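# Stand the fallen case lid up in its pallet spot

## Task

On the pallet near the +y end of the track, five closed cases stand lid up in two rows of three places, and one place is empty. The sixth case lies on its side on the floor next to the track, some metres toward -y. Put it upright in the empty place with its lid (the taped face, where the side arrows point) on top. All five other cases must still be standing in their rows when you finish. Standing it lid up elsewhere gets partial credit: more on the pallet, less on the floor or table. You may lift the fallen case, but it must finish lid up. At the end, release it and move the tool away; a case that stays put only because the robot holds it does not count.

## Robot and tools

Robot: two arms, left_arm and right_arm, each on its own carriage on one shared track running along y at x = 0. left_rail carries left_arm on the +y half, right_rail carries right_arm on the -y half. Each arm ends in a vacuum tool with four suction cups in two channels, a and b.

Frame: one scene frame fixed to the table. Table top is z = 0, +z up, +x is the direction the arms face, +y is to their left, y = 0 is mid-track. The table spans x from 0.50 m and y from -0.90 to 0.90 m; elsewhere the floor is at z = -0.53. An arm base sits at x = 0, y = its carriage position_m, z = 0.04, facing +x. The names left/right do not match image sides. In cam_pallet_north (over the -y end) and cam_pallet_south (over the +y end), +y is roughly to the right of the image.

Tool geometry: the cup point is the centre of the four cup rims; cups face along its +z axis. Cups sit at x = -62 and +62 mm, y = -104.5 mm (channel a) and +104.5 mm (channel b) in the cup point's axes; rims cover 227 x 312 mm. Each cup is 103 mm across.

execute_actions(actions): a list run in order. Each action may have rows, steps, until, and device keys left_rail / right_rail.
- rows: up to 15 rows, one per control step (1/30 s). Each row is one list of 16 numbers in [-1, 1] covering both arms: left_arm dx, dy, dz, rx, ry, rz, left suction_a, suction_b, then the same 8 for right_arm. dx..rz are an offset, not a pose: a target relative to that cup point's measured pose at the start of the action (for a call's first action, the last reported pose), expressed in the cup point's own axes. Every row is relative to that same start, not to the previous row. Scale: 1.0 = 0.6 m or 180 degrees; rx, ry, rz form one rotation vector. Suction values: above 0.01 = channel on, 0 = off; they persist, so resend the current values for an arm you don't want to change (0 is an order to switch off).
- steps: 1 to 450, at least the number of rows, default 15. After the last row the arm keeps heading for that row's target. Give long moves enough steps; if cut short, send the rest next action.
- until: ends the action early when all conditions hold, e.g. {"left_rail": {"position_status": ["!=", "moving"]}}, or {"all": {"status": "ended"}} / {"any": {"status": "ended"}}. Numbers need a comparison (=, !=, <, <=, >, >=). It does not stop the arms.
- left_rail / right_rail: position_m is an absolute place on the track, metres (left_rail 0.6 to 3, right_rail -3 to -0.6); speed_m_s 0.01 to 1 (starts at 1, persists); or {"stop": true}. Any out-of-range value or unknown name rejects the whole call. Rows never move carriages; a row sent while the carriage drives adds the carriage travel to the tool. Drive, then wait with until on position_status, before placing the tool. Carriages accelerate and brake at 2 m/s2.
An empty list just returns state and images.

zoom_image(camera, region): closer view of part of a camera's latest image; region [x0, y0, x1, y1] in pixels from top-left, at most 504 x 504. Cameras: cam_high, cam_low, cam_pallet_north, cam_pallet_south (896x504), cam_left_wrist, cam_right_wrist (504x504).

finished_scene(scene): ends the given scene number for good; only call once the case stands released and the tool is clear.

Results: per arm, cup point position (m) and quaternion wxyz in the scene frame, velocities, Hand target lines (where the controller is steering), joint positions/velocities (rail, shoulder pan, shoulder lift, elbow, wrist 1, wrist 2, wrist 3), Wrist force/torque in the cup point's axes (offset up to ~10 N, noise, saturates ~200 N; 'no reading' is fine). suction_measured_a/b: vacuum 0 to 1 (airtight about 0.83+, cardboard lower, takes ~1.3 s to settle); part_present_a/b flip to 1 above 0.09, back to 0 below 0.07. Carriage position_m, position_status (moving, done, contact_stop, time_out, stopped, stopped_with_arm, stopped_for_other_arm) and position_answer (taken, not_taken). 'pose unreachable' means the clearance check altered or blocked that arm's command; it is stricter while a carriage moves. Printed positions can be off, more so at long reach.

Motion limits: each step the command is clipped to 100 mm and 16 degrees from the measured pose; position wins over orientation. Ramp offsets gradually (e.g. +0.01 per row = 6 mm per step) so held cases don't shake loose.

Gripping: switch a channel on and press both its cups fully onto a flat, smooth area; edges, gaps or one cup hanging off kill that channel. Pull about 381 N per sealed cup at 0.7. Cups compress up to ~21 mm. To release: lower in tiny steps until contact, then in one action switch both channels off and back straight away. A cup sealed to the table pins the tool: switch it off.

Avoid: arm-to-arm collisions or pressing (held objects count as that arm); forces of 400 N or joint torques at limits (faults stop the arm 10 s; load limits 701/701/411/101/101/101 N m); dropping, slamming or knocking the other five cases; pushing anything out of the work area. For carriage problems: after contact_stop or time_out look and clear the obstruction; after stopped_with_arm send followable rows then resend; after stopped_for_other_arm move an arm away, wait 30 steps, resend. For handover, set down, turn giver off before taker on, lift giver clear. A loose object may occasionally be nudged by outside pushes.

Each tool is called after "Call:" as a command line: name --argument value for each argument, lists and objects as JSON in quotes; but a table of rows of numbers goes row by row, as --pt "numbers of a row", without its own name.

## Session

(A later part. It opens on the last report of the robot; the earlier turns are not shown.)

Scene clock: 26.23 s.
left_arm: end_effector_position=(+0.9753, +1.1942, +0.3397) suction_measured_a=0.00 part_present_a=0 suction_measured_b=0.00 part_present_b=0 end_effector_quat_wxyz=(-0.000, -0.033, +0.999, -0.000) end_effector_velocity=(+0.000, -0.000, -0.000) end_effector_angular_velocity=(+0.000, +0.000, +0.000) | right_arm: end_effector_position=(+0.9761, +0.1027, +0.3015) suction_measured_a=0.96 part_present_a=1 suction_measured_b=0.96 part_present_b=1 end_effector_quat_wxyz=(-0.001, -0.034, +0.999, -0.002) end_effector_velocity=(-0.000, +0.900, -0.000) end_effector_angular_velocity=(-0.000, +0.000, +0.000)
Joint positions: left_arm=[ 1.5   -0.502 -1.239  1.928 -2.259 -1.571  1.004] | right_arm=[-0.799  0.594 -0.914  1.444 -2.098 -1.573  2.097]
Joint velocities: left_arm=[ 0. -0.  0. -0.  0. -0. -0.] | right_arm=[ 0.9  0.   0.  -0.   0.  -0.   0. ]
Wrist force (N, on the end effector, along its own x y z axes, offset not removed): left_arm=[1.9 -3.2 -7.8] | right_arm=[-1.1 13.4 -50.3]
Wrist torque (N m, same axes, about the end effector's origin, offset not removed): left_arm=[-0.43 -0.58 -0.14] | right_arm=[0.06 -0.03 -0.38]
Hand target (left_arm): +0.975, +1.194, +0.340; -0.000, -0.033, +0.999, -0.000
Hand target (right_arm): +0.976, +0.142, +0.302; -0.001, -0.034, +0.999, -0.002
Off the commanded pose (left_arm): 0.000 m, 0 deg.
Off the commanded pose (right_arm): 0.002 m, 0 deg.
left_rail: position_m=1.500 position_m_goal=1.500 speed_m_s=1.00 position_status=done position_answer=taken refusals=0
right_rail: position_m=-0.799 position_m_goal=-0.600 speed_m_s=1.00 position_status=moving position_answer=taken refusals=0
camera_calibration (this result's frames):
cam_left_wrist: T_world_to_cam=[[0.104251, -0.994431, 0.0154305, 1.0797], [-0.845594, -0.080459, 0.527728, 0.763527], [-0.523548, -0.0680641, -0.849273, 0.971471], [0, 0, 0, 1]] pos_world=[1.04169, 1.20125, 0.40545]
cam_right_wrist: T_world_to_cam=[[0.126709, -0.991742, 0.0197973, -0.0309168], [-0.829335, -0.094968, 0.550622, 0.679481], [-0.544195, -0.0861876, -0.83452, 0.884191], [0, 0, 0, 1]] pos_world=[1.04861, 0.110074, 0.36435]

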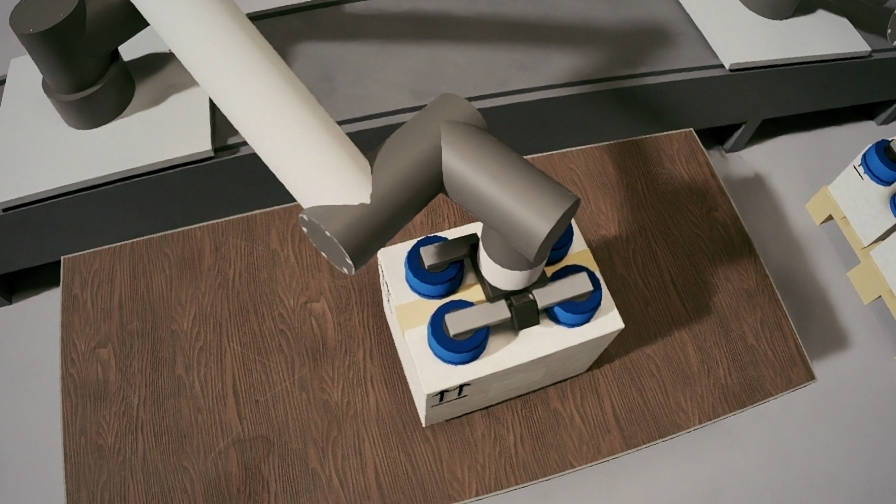

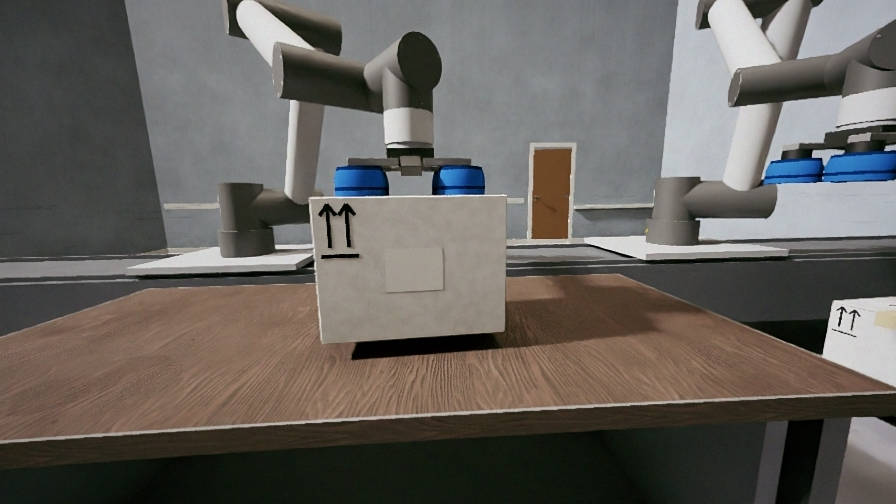

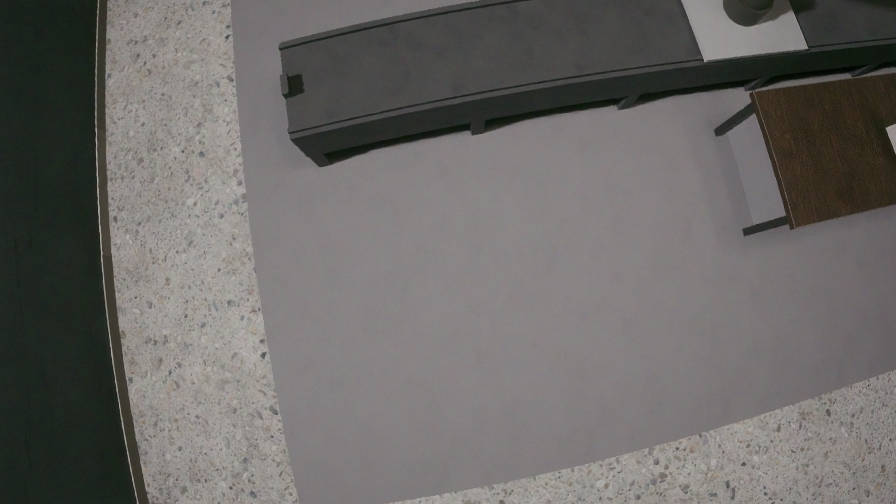

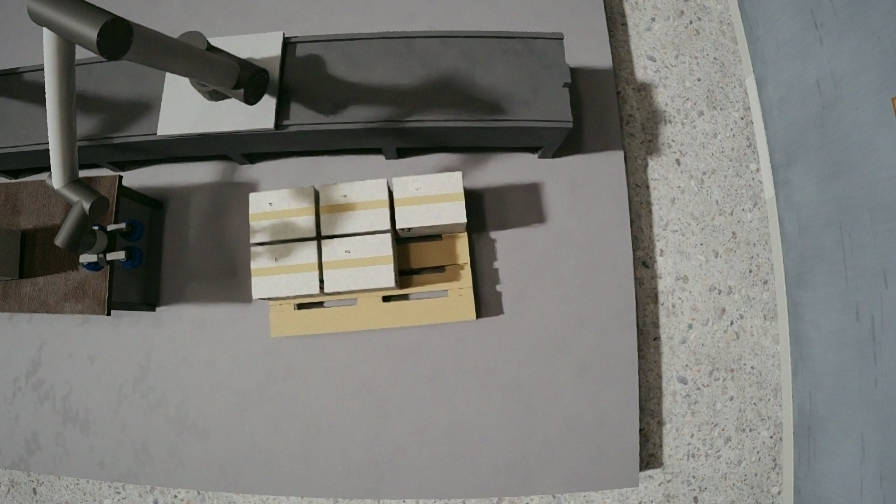

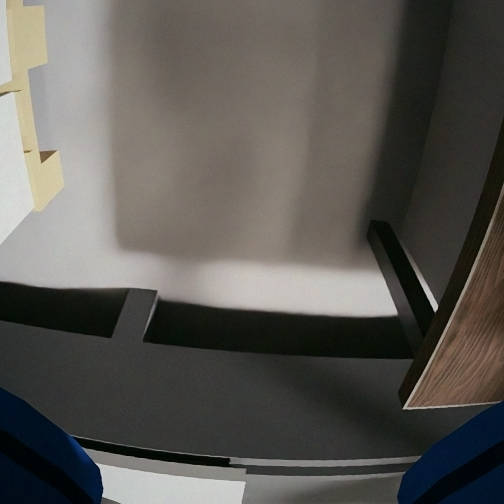

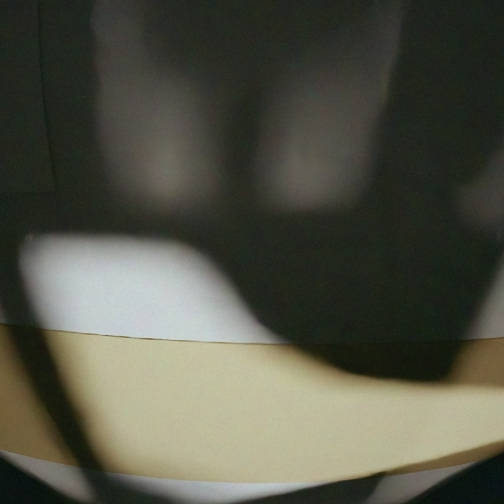

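Call:
execute_actions --actions '[]'

Scene clock: 34.23 s.
left_arm: end_effector_position=(+0.9753, +1.1942, +0.3397) suction_measured_a=0.00 part_present_a=0 suction_measured_b=0.00 part_present_b=0 end_effector_quat_wxyz=(-0.000, -0.033, +0.999, -0.000) end_effector_velocity=(+0.000, -0.000, -0.000) end_effector_angular_velocity=(+0.000, +0.000, +0.000) | right_arm: end_effector_position=(+0.9761, +0.3017, +0.3015) suction_measured_a=0.96 part_present_a=1 suction_measured_b=0.96 part_present_b=1 end_effector_quat_wxyz=(-0.001, -0.034, +0.999, -0.002) end_effector_velocity=(-0.000, +0.000, +0.000) end_effector_angular_velocity=(+0.000, -0.000, +0.000)
Joint positions: left_arm=[ 1.5   -0.502 -1.239  1.928 -2.259 -1.571  1.004] | right_arm=[-0.6    0.594 -0.914  1.444 -2.098 -1.573  2.097]
Joint velocities: left_arm=[ 0.  0.  0. -0.  0. -0.  0.] | right_arm=[ 0.  0. -0.  0. -0. -0. -0.]
Wrist force (N, on the end effector, along its own x y z axes, offset not removed): left_arm=[0.9 -8.1 -13.0] | right_arm=[-0.8 -4.6 -48.8]
Wrist torque (N m, same axes, about the end effector's origin, offset not removed): left_arm=[-1.22 -0.42 0.08] | right_arm=[1.19 0.08 -0.36]
Hand target (left_arm): +0.975, +1.194, +0.340; -0.000, -0.033, +0.999, -0.000
Hand target (right_arm): +0.976, +0.302, +0.302; -0.001, -0.034, +0.999, -0.002
Off the commanded pose (left_arm): 0.000 m, 0 deg.
Off the commanded pose (right_arm): 0.002 m, 0 deg.
left_rail: position_m=1.500 position_m_goal=1.500 speed_m_s=1.00 position_status=done position_answer=taken refusals=0
right_rail: position_m=-0.600 position_m_goal=-0.600 speed_m_s=1.00 position_status=done position_answer=taken refusals=0
camera_calibration (this result's frames):
cam_left_wrist: T_world_to_cam=[[0.104251, -0.994431, 0.0154303, 1.0797], [-0.845594, -0.0804592, 0.527728, 0.763527], [-0.523548, -0.068064, -0.849273, 0.971471], [0, 0, 0, 1]] pos_world=[1.04169, 1.20125, 0.405449]
cam_right_wrist: T_world_to_cam=[[0.126684, -0.991745, 0.0198141, 0.16644], [-0.829354, -0.0949396, 0.550599, 0.69839], [-0.544173, -0.0861847, -0.834535, 0.901359], [0, 0, 0, 1]] pos_world=[1.04862, 0.309054, 0.364385]

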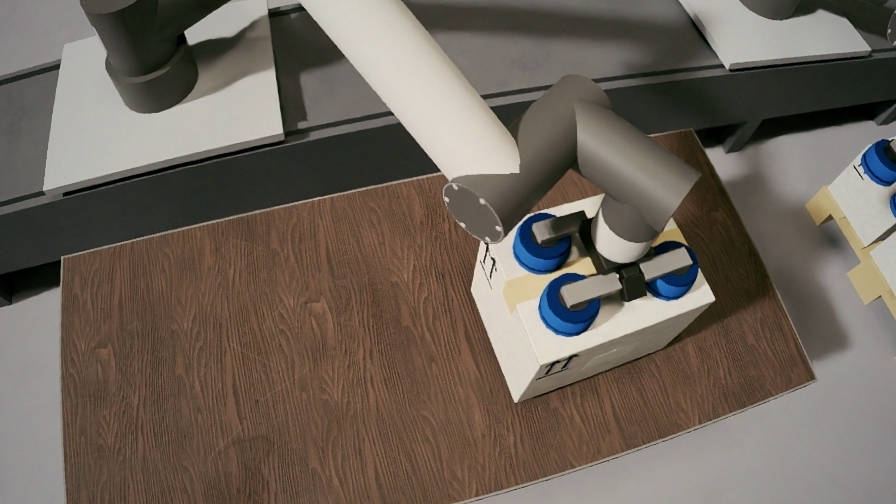

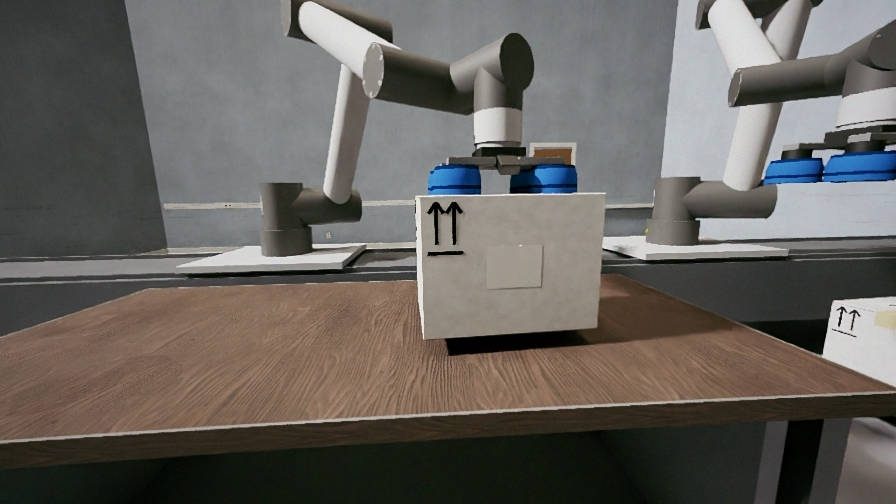

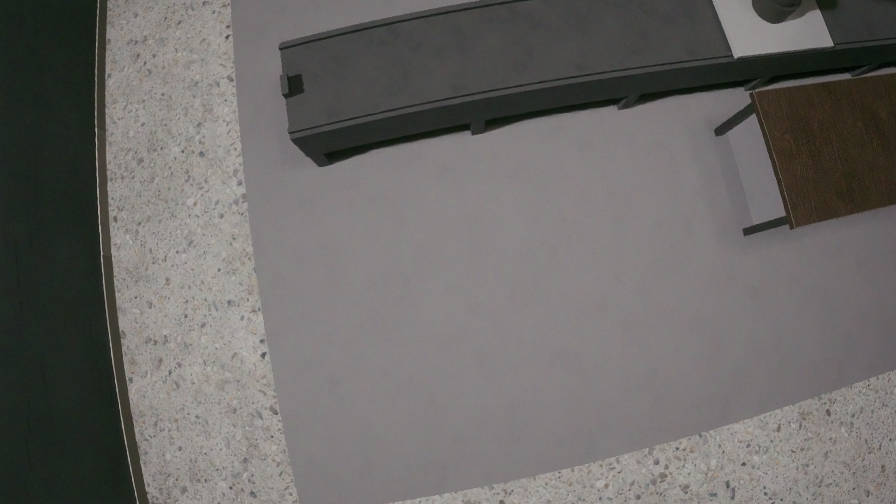

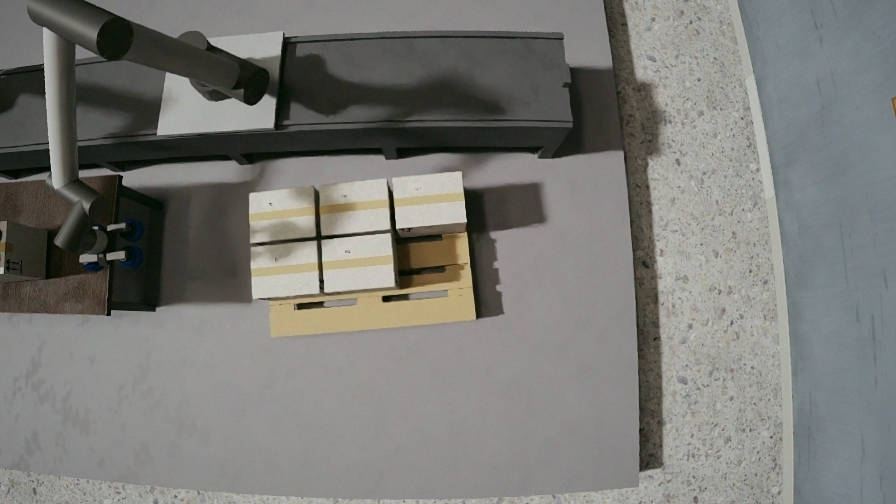

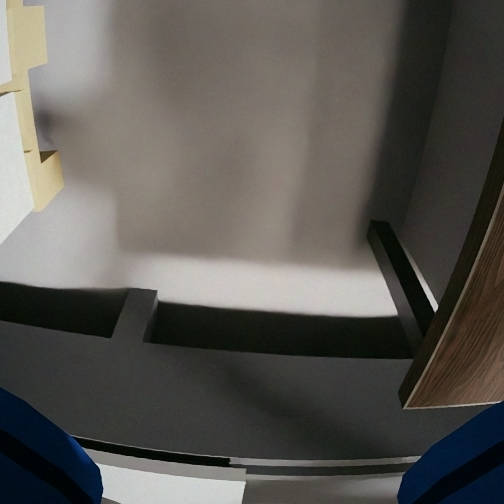

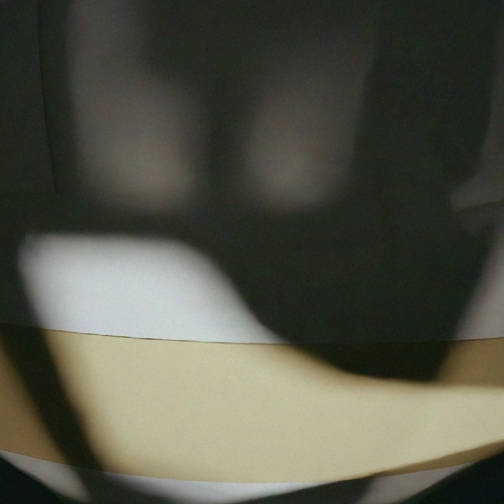

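Call:
zoom_image --camera "cam_low" --region '[400, 300, 620, 380]'

Region (400, 300, 620, 380) of cam_low's 896x504 image, scaled by 2.291, with more detail than that image has; it fills the top 183 rows of this view, and the rest is white.

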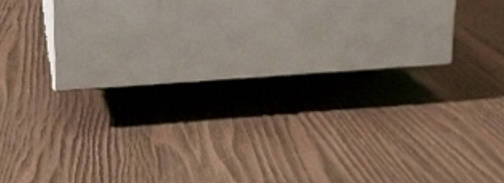

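Call:
execute_actions --actions '[{"rows": [ [0,0,0,0,0,0,0,0, 0,0,0.005,-0.0002,-0.0001,0,1,1], [0,0,0,0,0,0,0,0, 0,0,0.014,-0.0005,-0.0002,0,1,1], [0,0,0,0,0,0,0,0, 0,0,0.025,-0.0008,-0.0004,0,1,1], [0,0,0,0,0,0,0,0, 0,0,0.035,-0.0011,-0.0005,0,1,1], [0,0,0,0,0,0,0,0, 0,0,0.0433,-0.0013,-0.0006,0,1,1] ], "steps": 5}]'

Scene clock: 35.37 s.
left_arm: end_effector_position=(+0.9753, +1.1942, +0.3397) suction_measured_a=0.00 part_present_a=0 suction_measured_b=0.00 part_present_b=0 end_effector_quat_wxyz=(-0.000, -0.033, +0.999, -0.000) end_effector_velocity=(+0.000, +0.000, -0.000) end_effector_angular_velocity=(+0.000, +0.000, -0.000) | right_arm: end_effector_position=(+0.9760, +0.3018, +0.2943) suction_measured_a=0.96 part_present_a=1 suction_measured_b=0.96 part_present_b=1 end_effector_quat_wxyz=(-0.000, -0.034, +0.999, -0.001) end_effector_velocity=(-0.002, -0.001, -0.106) end_effector_angular_velocity=(+0.014, -0.002, +0.001)
Joint positions: left_arm=[ 1.5   -0.502 -1.239  1.928 -2.259 -1.571  1.004] | right_arm=[-0.6    0.594 -0.91   1.448 -2.108 -1.572  2.097]
Joint velocities: left_arm=[ 0.  0.  0. -0.  0. -0.  0.] | right_arm=[ 0.    -0.002  0.059  0.064 -0.132  0.01  -0.003]
Wrist force (N, on the end effector, along its own x y z axes, offset not removed): left_arm=[-9.5 -1.7 -4.7] | right_arm=[-0.7 -3.6 -52.7]
Wrist torque (N m, same axes, about the end effector's origin, offset not removed): left_arm=[0.07 1.13 0.07] | right_arm=[1.08 0.04 -0.35]
Hand target (left_arm): +0.975, +1.194, +0.340; -0.000, -0.033, +0.999, -0.000
Hand target (right_arm): +0.976, +0.301, +0.276; +0.000, -0.034, +0.999, +0.000
Off the commanded pose (left_arm): 0.000 m, 0 deg.
Off the commanded pose (right_arm): 0.019 m, 0 deg.
left_rail: position_m=1.500 position_m_goal=1.500 speed_m_s=1.00 position_status=done position_answer=taken refusals=0
right_rail: position_m=-0.600 position_m_goal=-0.600 speed_m_s=1.00 position_status=done position_answer=taken refusals=0
camera_calibration (this result's frames):
cam_left_wrist: T_world_to_cam=[[0.104251, -0.994431, 0.0154305, 1.0797], [-0.845594, -0.080459, 0.527728, 0.763527], [-0.523548, -0.0680641, -0.849273, 0.971471], [0, 0, 0, 1]] pos_world=[1.04169, 1.20125, 0.40545]
cam_right_wrist: T_world_to_cam=[[0.126789, -0.991758, 0.0184694, 0.166994], [-0.82969, -0.0958287, 0.549938, 0.703064], [-0.543635, -0.0850501, -0.835001, 0.894513], [0, 0, 0, 1]] pos_world=[1.04844, 0.30907, 0.357194]

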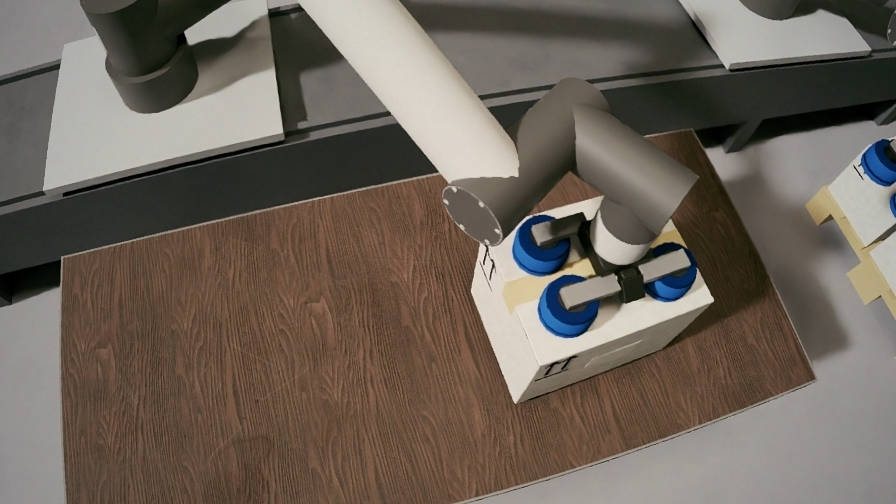

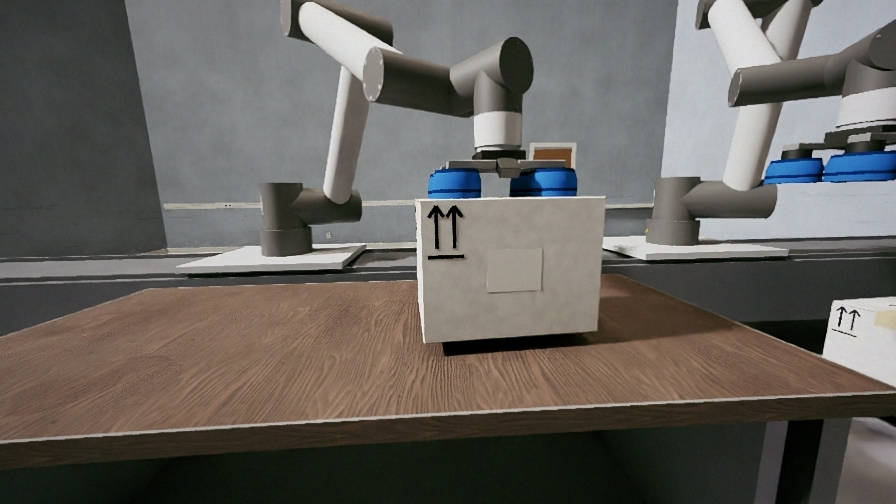

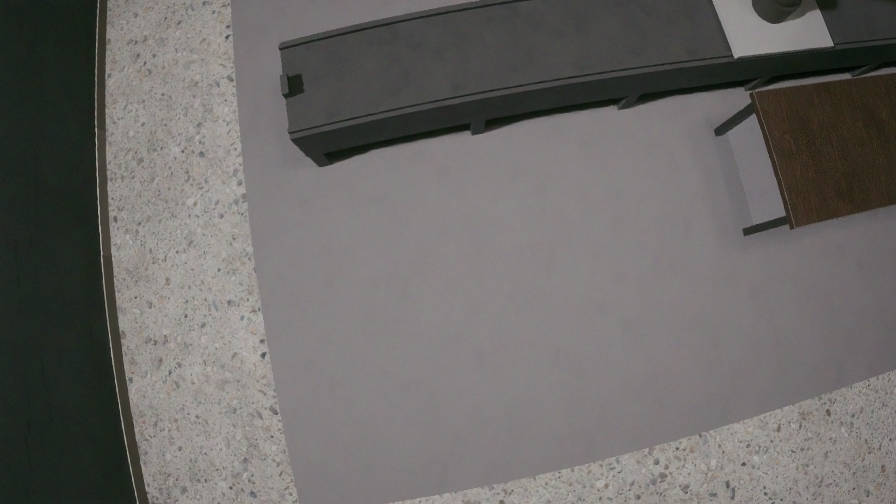

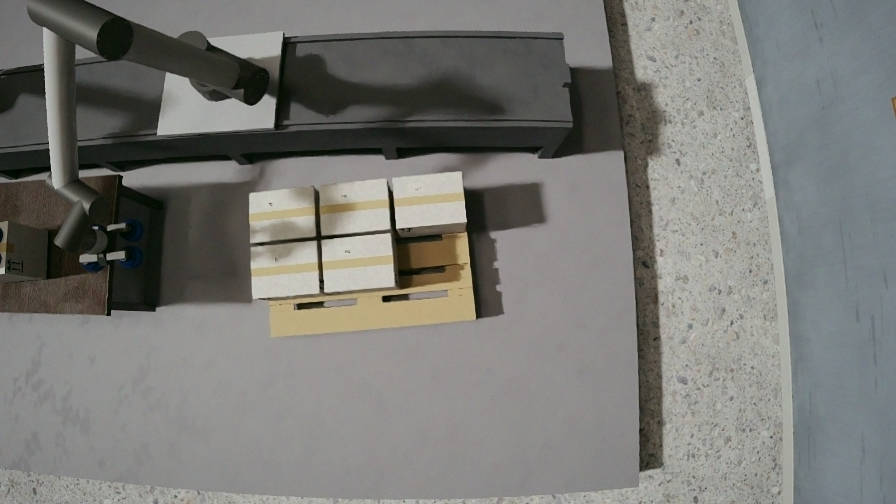

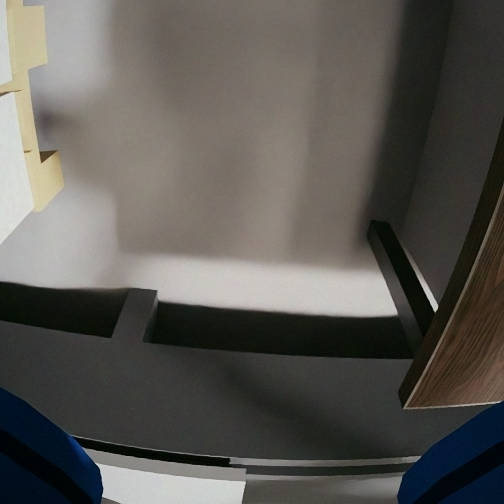

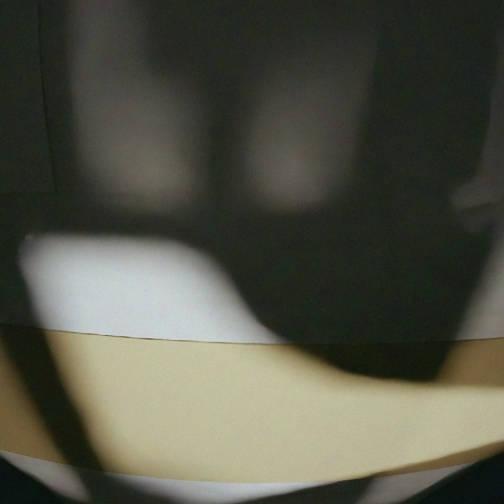

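Call:
execute_actions --actions '[]'

Call:
zoom_image --camera "cam_low" --region '[400, 300, 620, 380]'

Scene clock: 35.80 s.
left_arm: end_effector_position=(+0.9753, +1.1942, +0.3397) suction_measured_a=0.00 part_present_a=0 suction_measured_b=0.00 part_present_b=0 end_effector_quat_wxyz=(-0.000, -0.033, +0.999, -0.000) end_effector_velocity=(-0.000, +0.000, +0.000) end_effector_angular_velocity=(-0.000, -0.000, -0.000) | right_arm: end_effector_position=(+0.9758, +0.3014, +0.2764) suction_measured_a=0.96 part_present_a=1 suction_measured_b=0.96 part_present_b=1 end_effector_quat_wxyz=(+0.000, -0.034, +0.999, +0.000) end_effector_velocity=(+0.000, -0.000, -0.005) end_effector_angular_velocity=(+0.001, -0.000, -0.000)
Joint positions: left_arm=[ 1.5   -0.502 -1.239  1.928 -2.259 -1.571  1.004] | right_arm=[-0.6    0.594 -0.9    1.459 -2.13  -1.571  2.097]
Joint velocities: left_arm=[ 0.  0. -0.  0. -0.  0.  0.] | right_arm=[ 0.    -0.     0.003  0.003 -0.006  0.    -0.   ]
Wrist force (N, on the end effector, along its own x y z axes, offset not removed): left_arm=[-1.2 -5.7 -9.0] | right_arm=[-2.1 -5.4 -48.4]
Wrist torque (N m, same axes, about the end effector's origin, offset not removed): left_arm=[-0.85 -0.12 -0.05] | right_arm=[1.05 0.24 -0.39]
Hand target (left_arm): +0.975, +1.194, +0.340; -0.000, -0.033, +0.999, -0.000
Hand target (right_arm): +0.976, +0.301, +0.276; +0.000, -0.034, +0.999, +0.000
Off the commanded pose (left_arm): 0.000 m, 0 deg.
Off the commanded pose (right_arm): 0.001 m, 0 deg.
left_rail: position_m=1.500 position_m_goal=1.500 speed_m_s=1.00 position_status=done position_answer=taken refusals=0
right_rail: position_m=-0.600 position_m_goal=-0.600 speed_m_s=1.00 position_status=done position_answer=taken refusals=0
camera_calibration (this result's frames):
cam_left_wrist: T_world_to_cam=[[0.104251, -0.994431, 0.0154304, 1.0797], [-0.845594, -0.080459, 0.527728, 0.763527], [-0.523548, -0.068064, -0.849273, 0.971471], [0, 0, 0, 1]] pos_world=[1.04169, 1.20125, 0.40545]
cam_right_wrist: T_world_to_cam=[[0.126681, -0.991813, 0.0161227, 0.167805], [-0.830065, -0.0970945, 0.549148, 0.713706], [-0.543087, -0.0829494, -0.835569, 0.87846], [0, 0, 0, 1]] pos_world=[1.04824, 0.308596, 0.339378]

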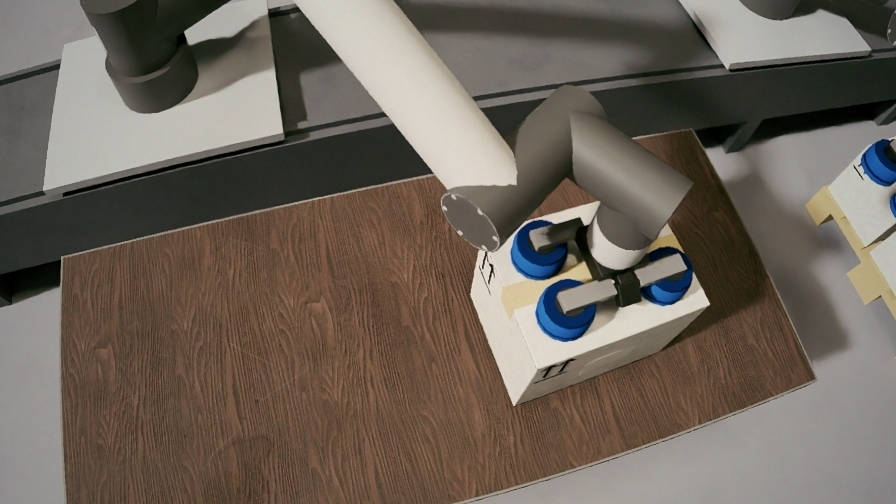

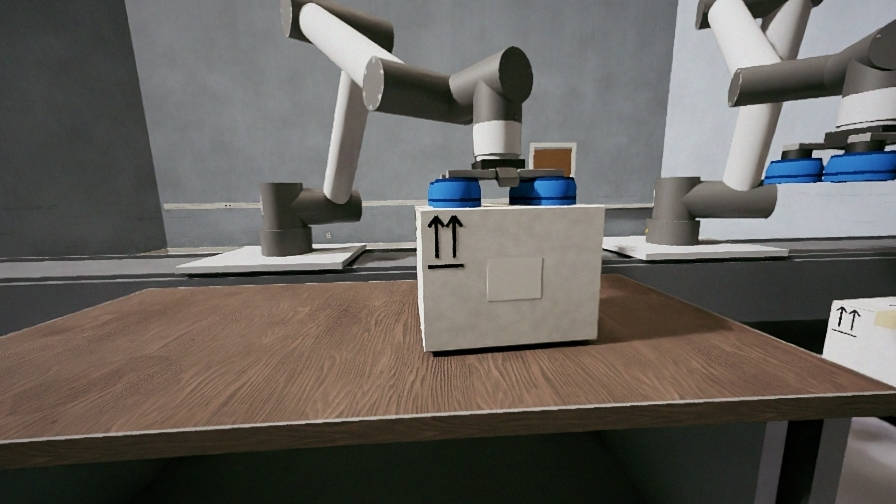

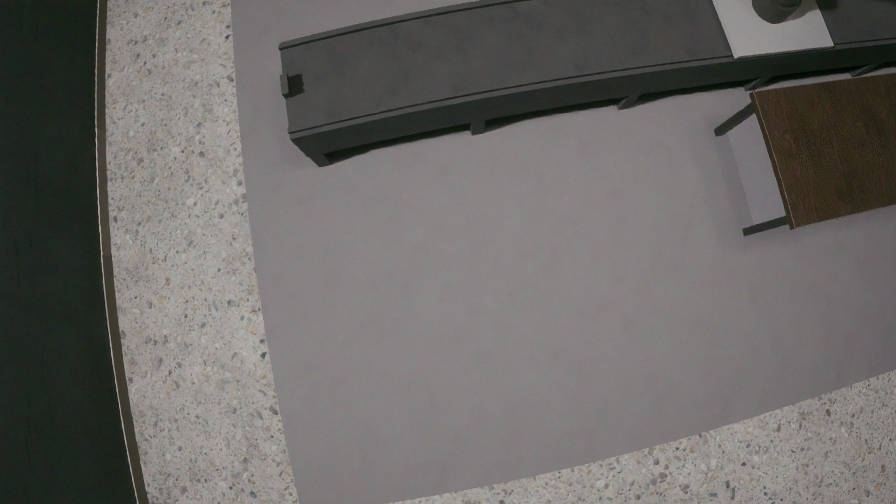

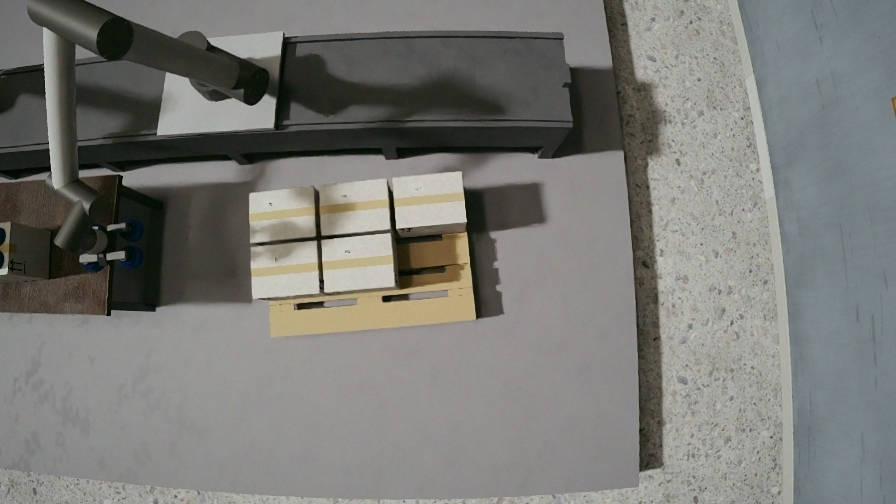

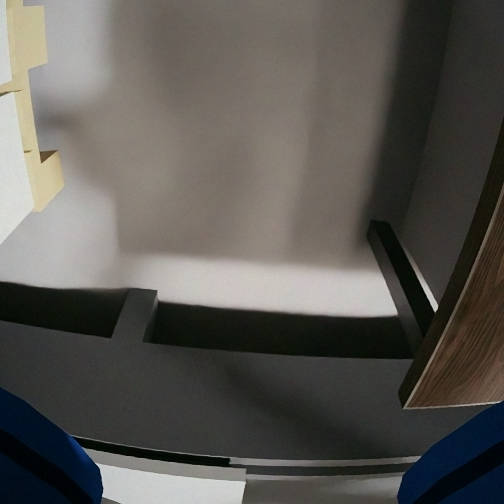

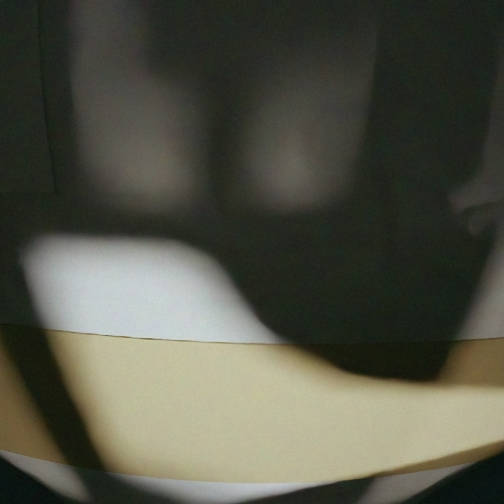

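Region (400, 300, 620, 380) of cam_low's 896x504 image, scaled by 2.291, with more detail than that image has; it fills the top 183 rows of this view, and the rest is white.

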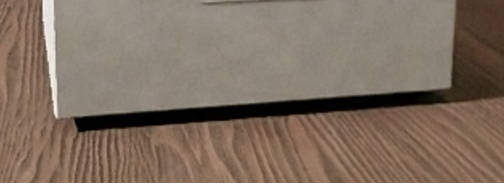

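Call:
execute_actions --actions '[{"rows": [ [0,0,0,0,0,0,0,0, 0,0,0.006,0,0,0,1,1], [0,0,0,0,0,0,0,0, 0,0,0.014,0,0,0,1,1], [0,0,0,0,0,0,0,0, 0,0,0.021,0,0,0,1,1] ], "steps": 3}]'

Scene clock: 36.30 s.
left_arm: end_effector_position=(+0.9753, +1.1942, +0.3397) suction_measured_a=0.00 part_present_a=0 suction_measured_b=0.00 part_present_b=0 end_effector_quat_wxyz=(-0.000, -0.033, +0.999, -0.000) end_effector_velocity=(-0.000, +0.000, +0.000) end_effector_angular_velocity=(-0.000, -0.000, -0.000) | right_arm: end_effector_position=(+0.9759, +0.3014, +0.2741) suction_measured_a=0.96 part_present_a=1 suction_measured_b=0.96 part_present_b=1 end_effector_quat_wxyz=(+0.000, -0.034, +0.999, +0.000) end_effector_velocity=(+0.000, +0.000, -0.046) end_effector_angular_velocity=(+0.001, -0.001, +0.000)
Joint positions: left_arm=[ 1.5   -0.502 -1.239  1.928 -2.259 -1.571  1.004] | right_arm=[-0.6    0.594 -0.898  1.46  -2.133 -1.571  2.097]
Joint velocities: left_arm=[ 0.  0. -0.  0. -0.  0.  0.] | right_arm=[ 0.    -0.     0.029  0.021 -0.052  0.    -0.   ]
Wrist force (N, on the end effector, along its own x y z axes, offset not removed): left_arm=[3.1 0.5 -7.8] | right_arm=[-3.4 -2.3 -55.3]
Wrist torque (N m, same axes, about the end effector's origin, offset not removed): left_arm=[0.25 -0.39 -0.07] | right_arm=[1.21 0.19 -0.36]
Hand target (left_arm): +0.975, +1.194, +0.340; -0.000, -0.033, +0.999, -0.000
Hand target (right_arm): +0.976, +0.301, +0.264; +0.000, -0.034, +0.999, +0.000
Off the commanded pose (left_arm): 0.000 m, 0 deg.
Off the commanded pose (right_arm): 0.010 m, 0 deg.
left_rail: position_m=1.500 position_m_goal=1.500 speed_m_s=1.00 position_status=done position_answer=taken refusals=0
right_rail: position_m=-0.600 position_m_goal=-0.600 speed_m_s=1.00 position_status=done position_answer=taken refusals=0
camera_calibration (this result's frames):
cam_left_wrist: T_world_to_cam=[[0.104251, -0.994431, 0.0154303, 1.0797], [-0.845594, -0.0804591, 0.527728, 0.763527], [-0.523548, -0.068064, -0.849273, 0.971471], [0, 0, 0, 1]] pos_world=[1.04169, 1.20125, 0.405449]
cam_right_wrist: T_world_to_cam=[[0.126655, -0.991818, 0.0159755, 0.167906], [-0.830154, -0.0971675, 0.549001, 0.715144], [-0.542957, -0.0827957, -0.835669, 0.876471], [0, 0, 0, 1]] pos_world=[1.0483, 0.308589, 0.337142]

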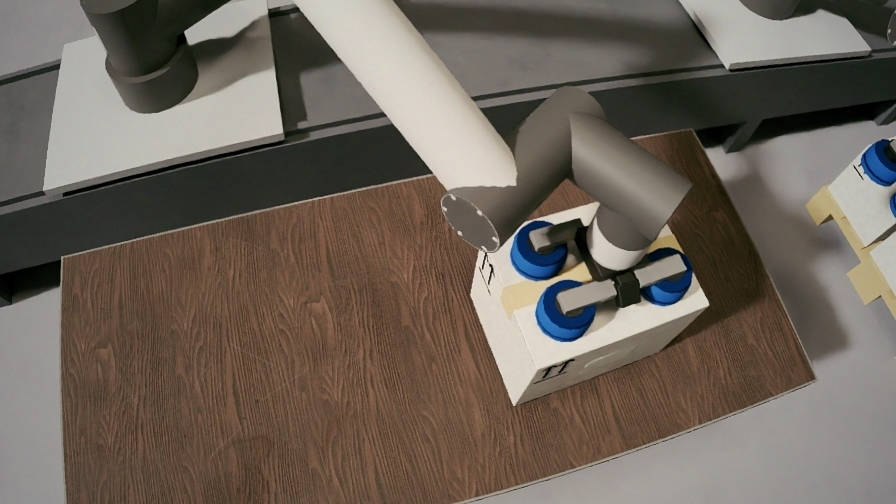

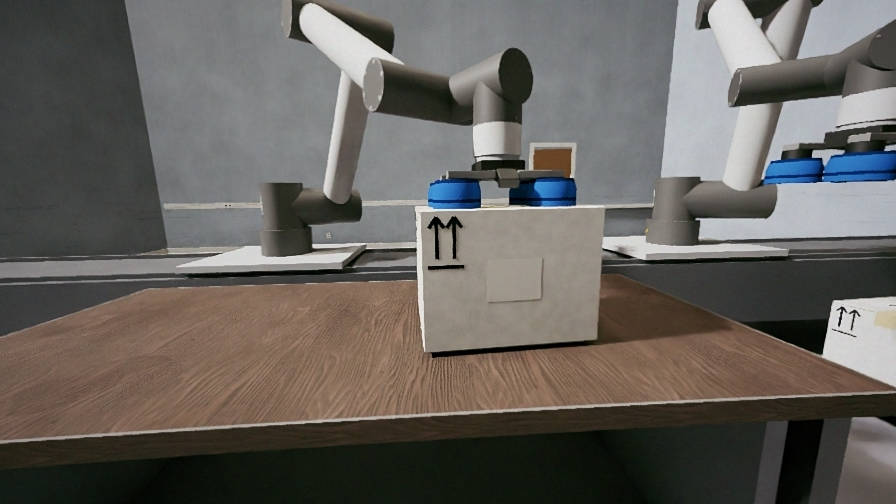

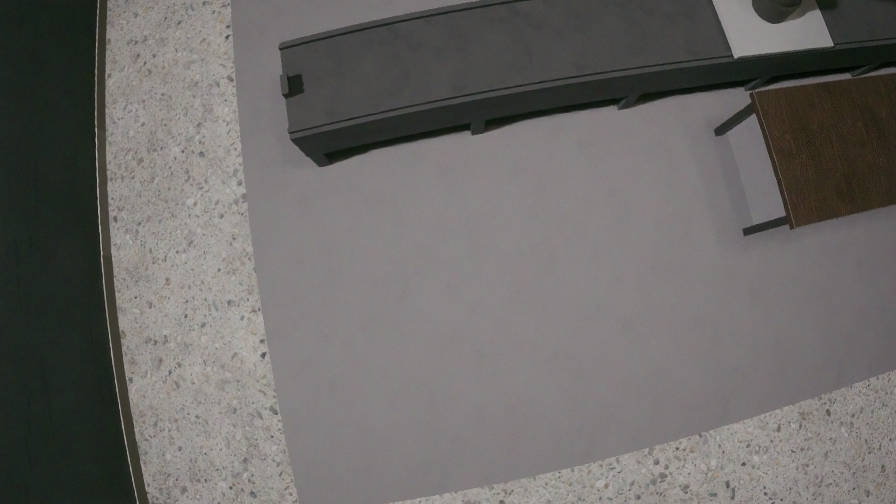

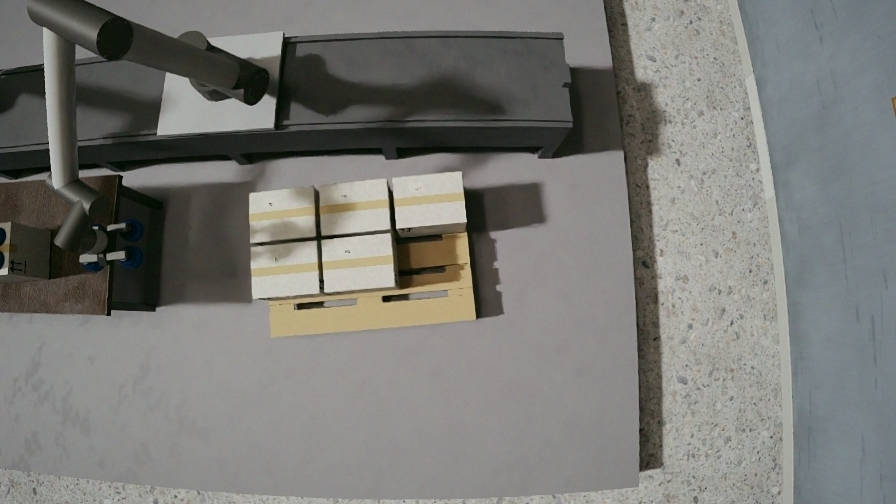

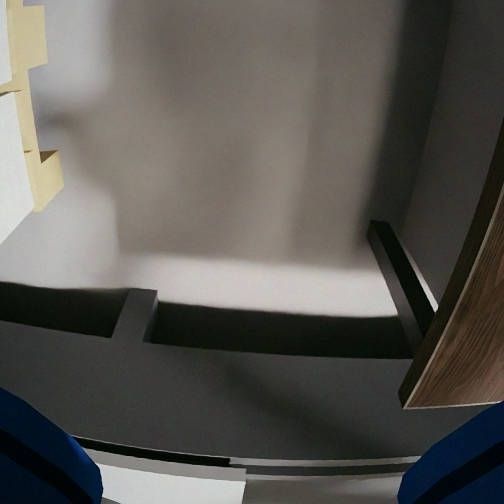

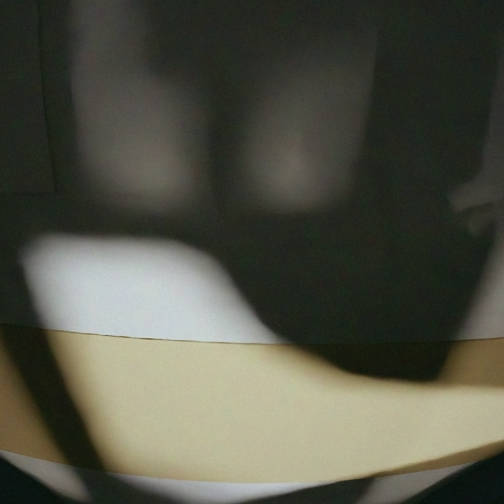

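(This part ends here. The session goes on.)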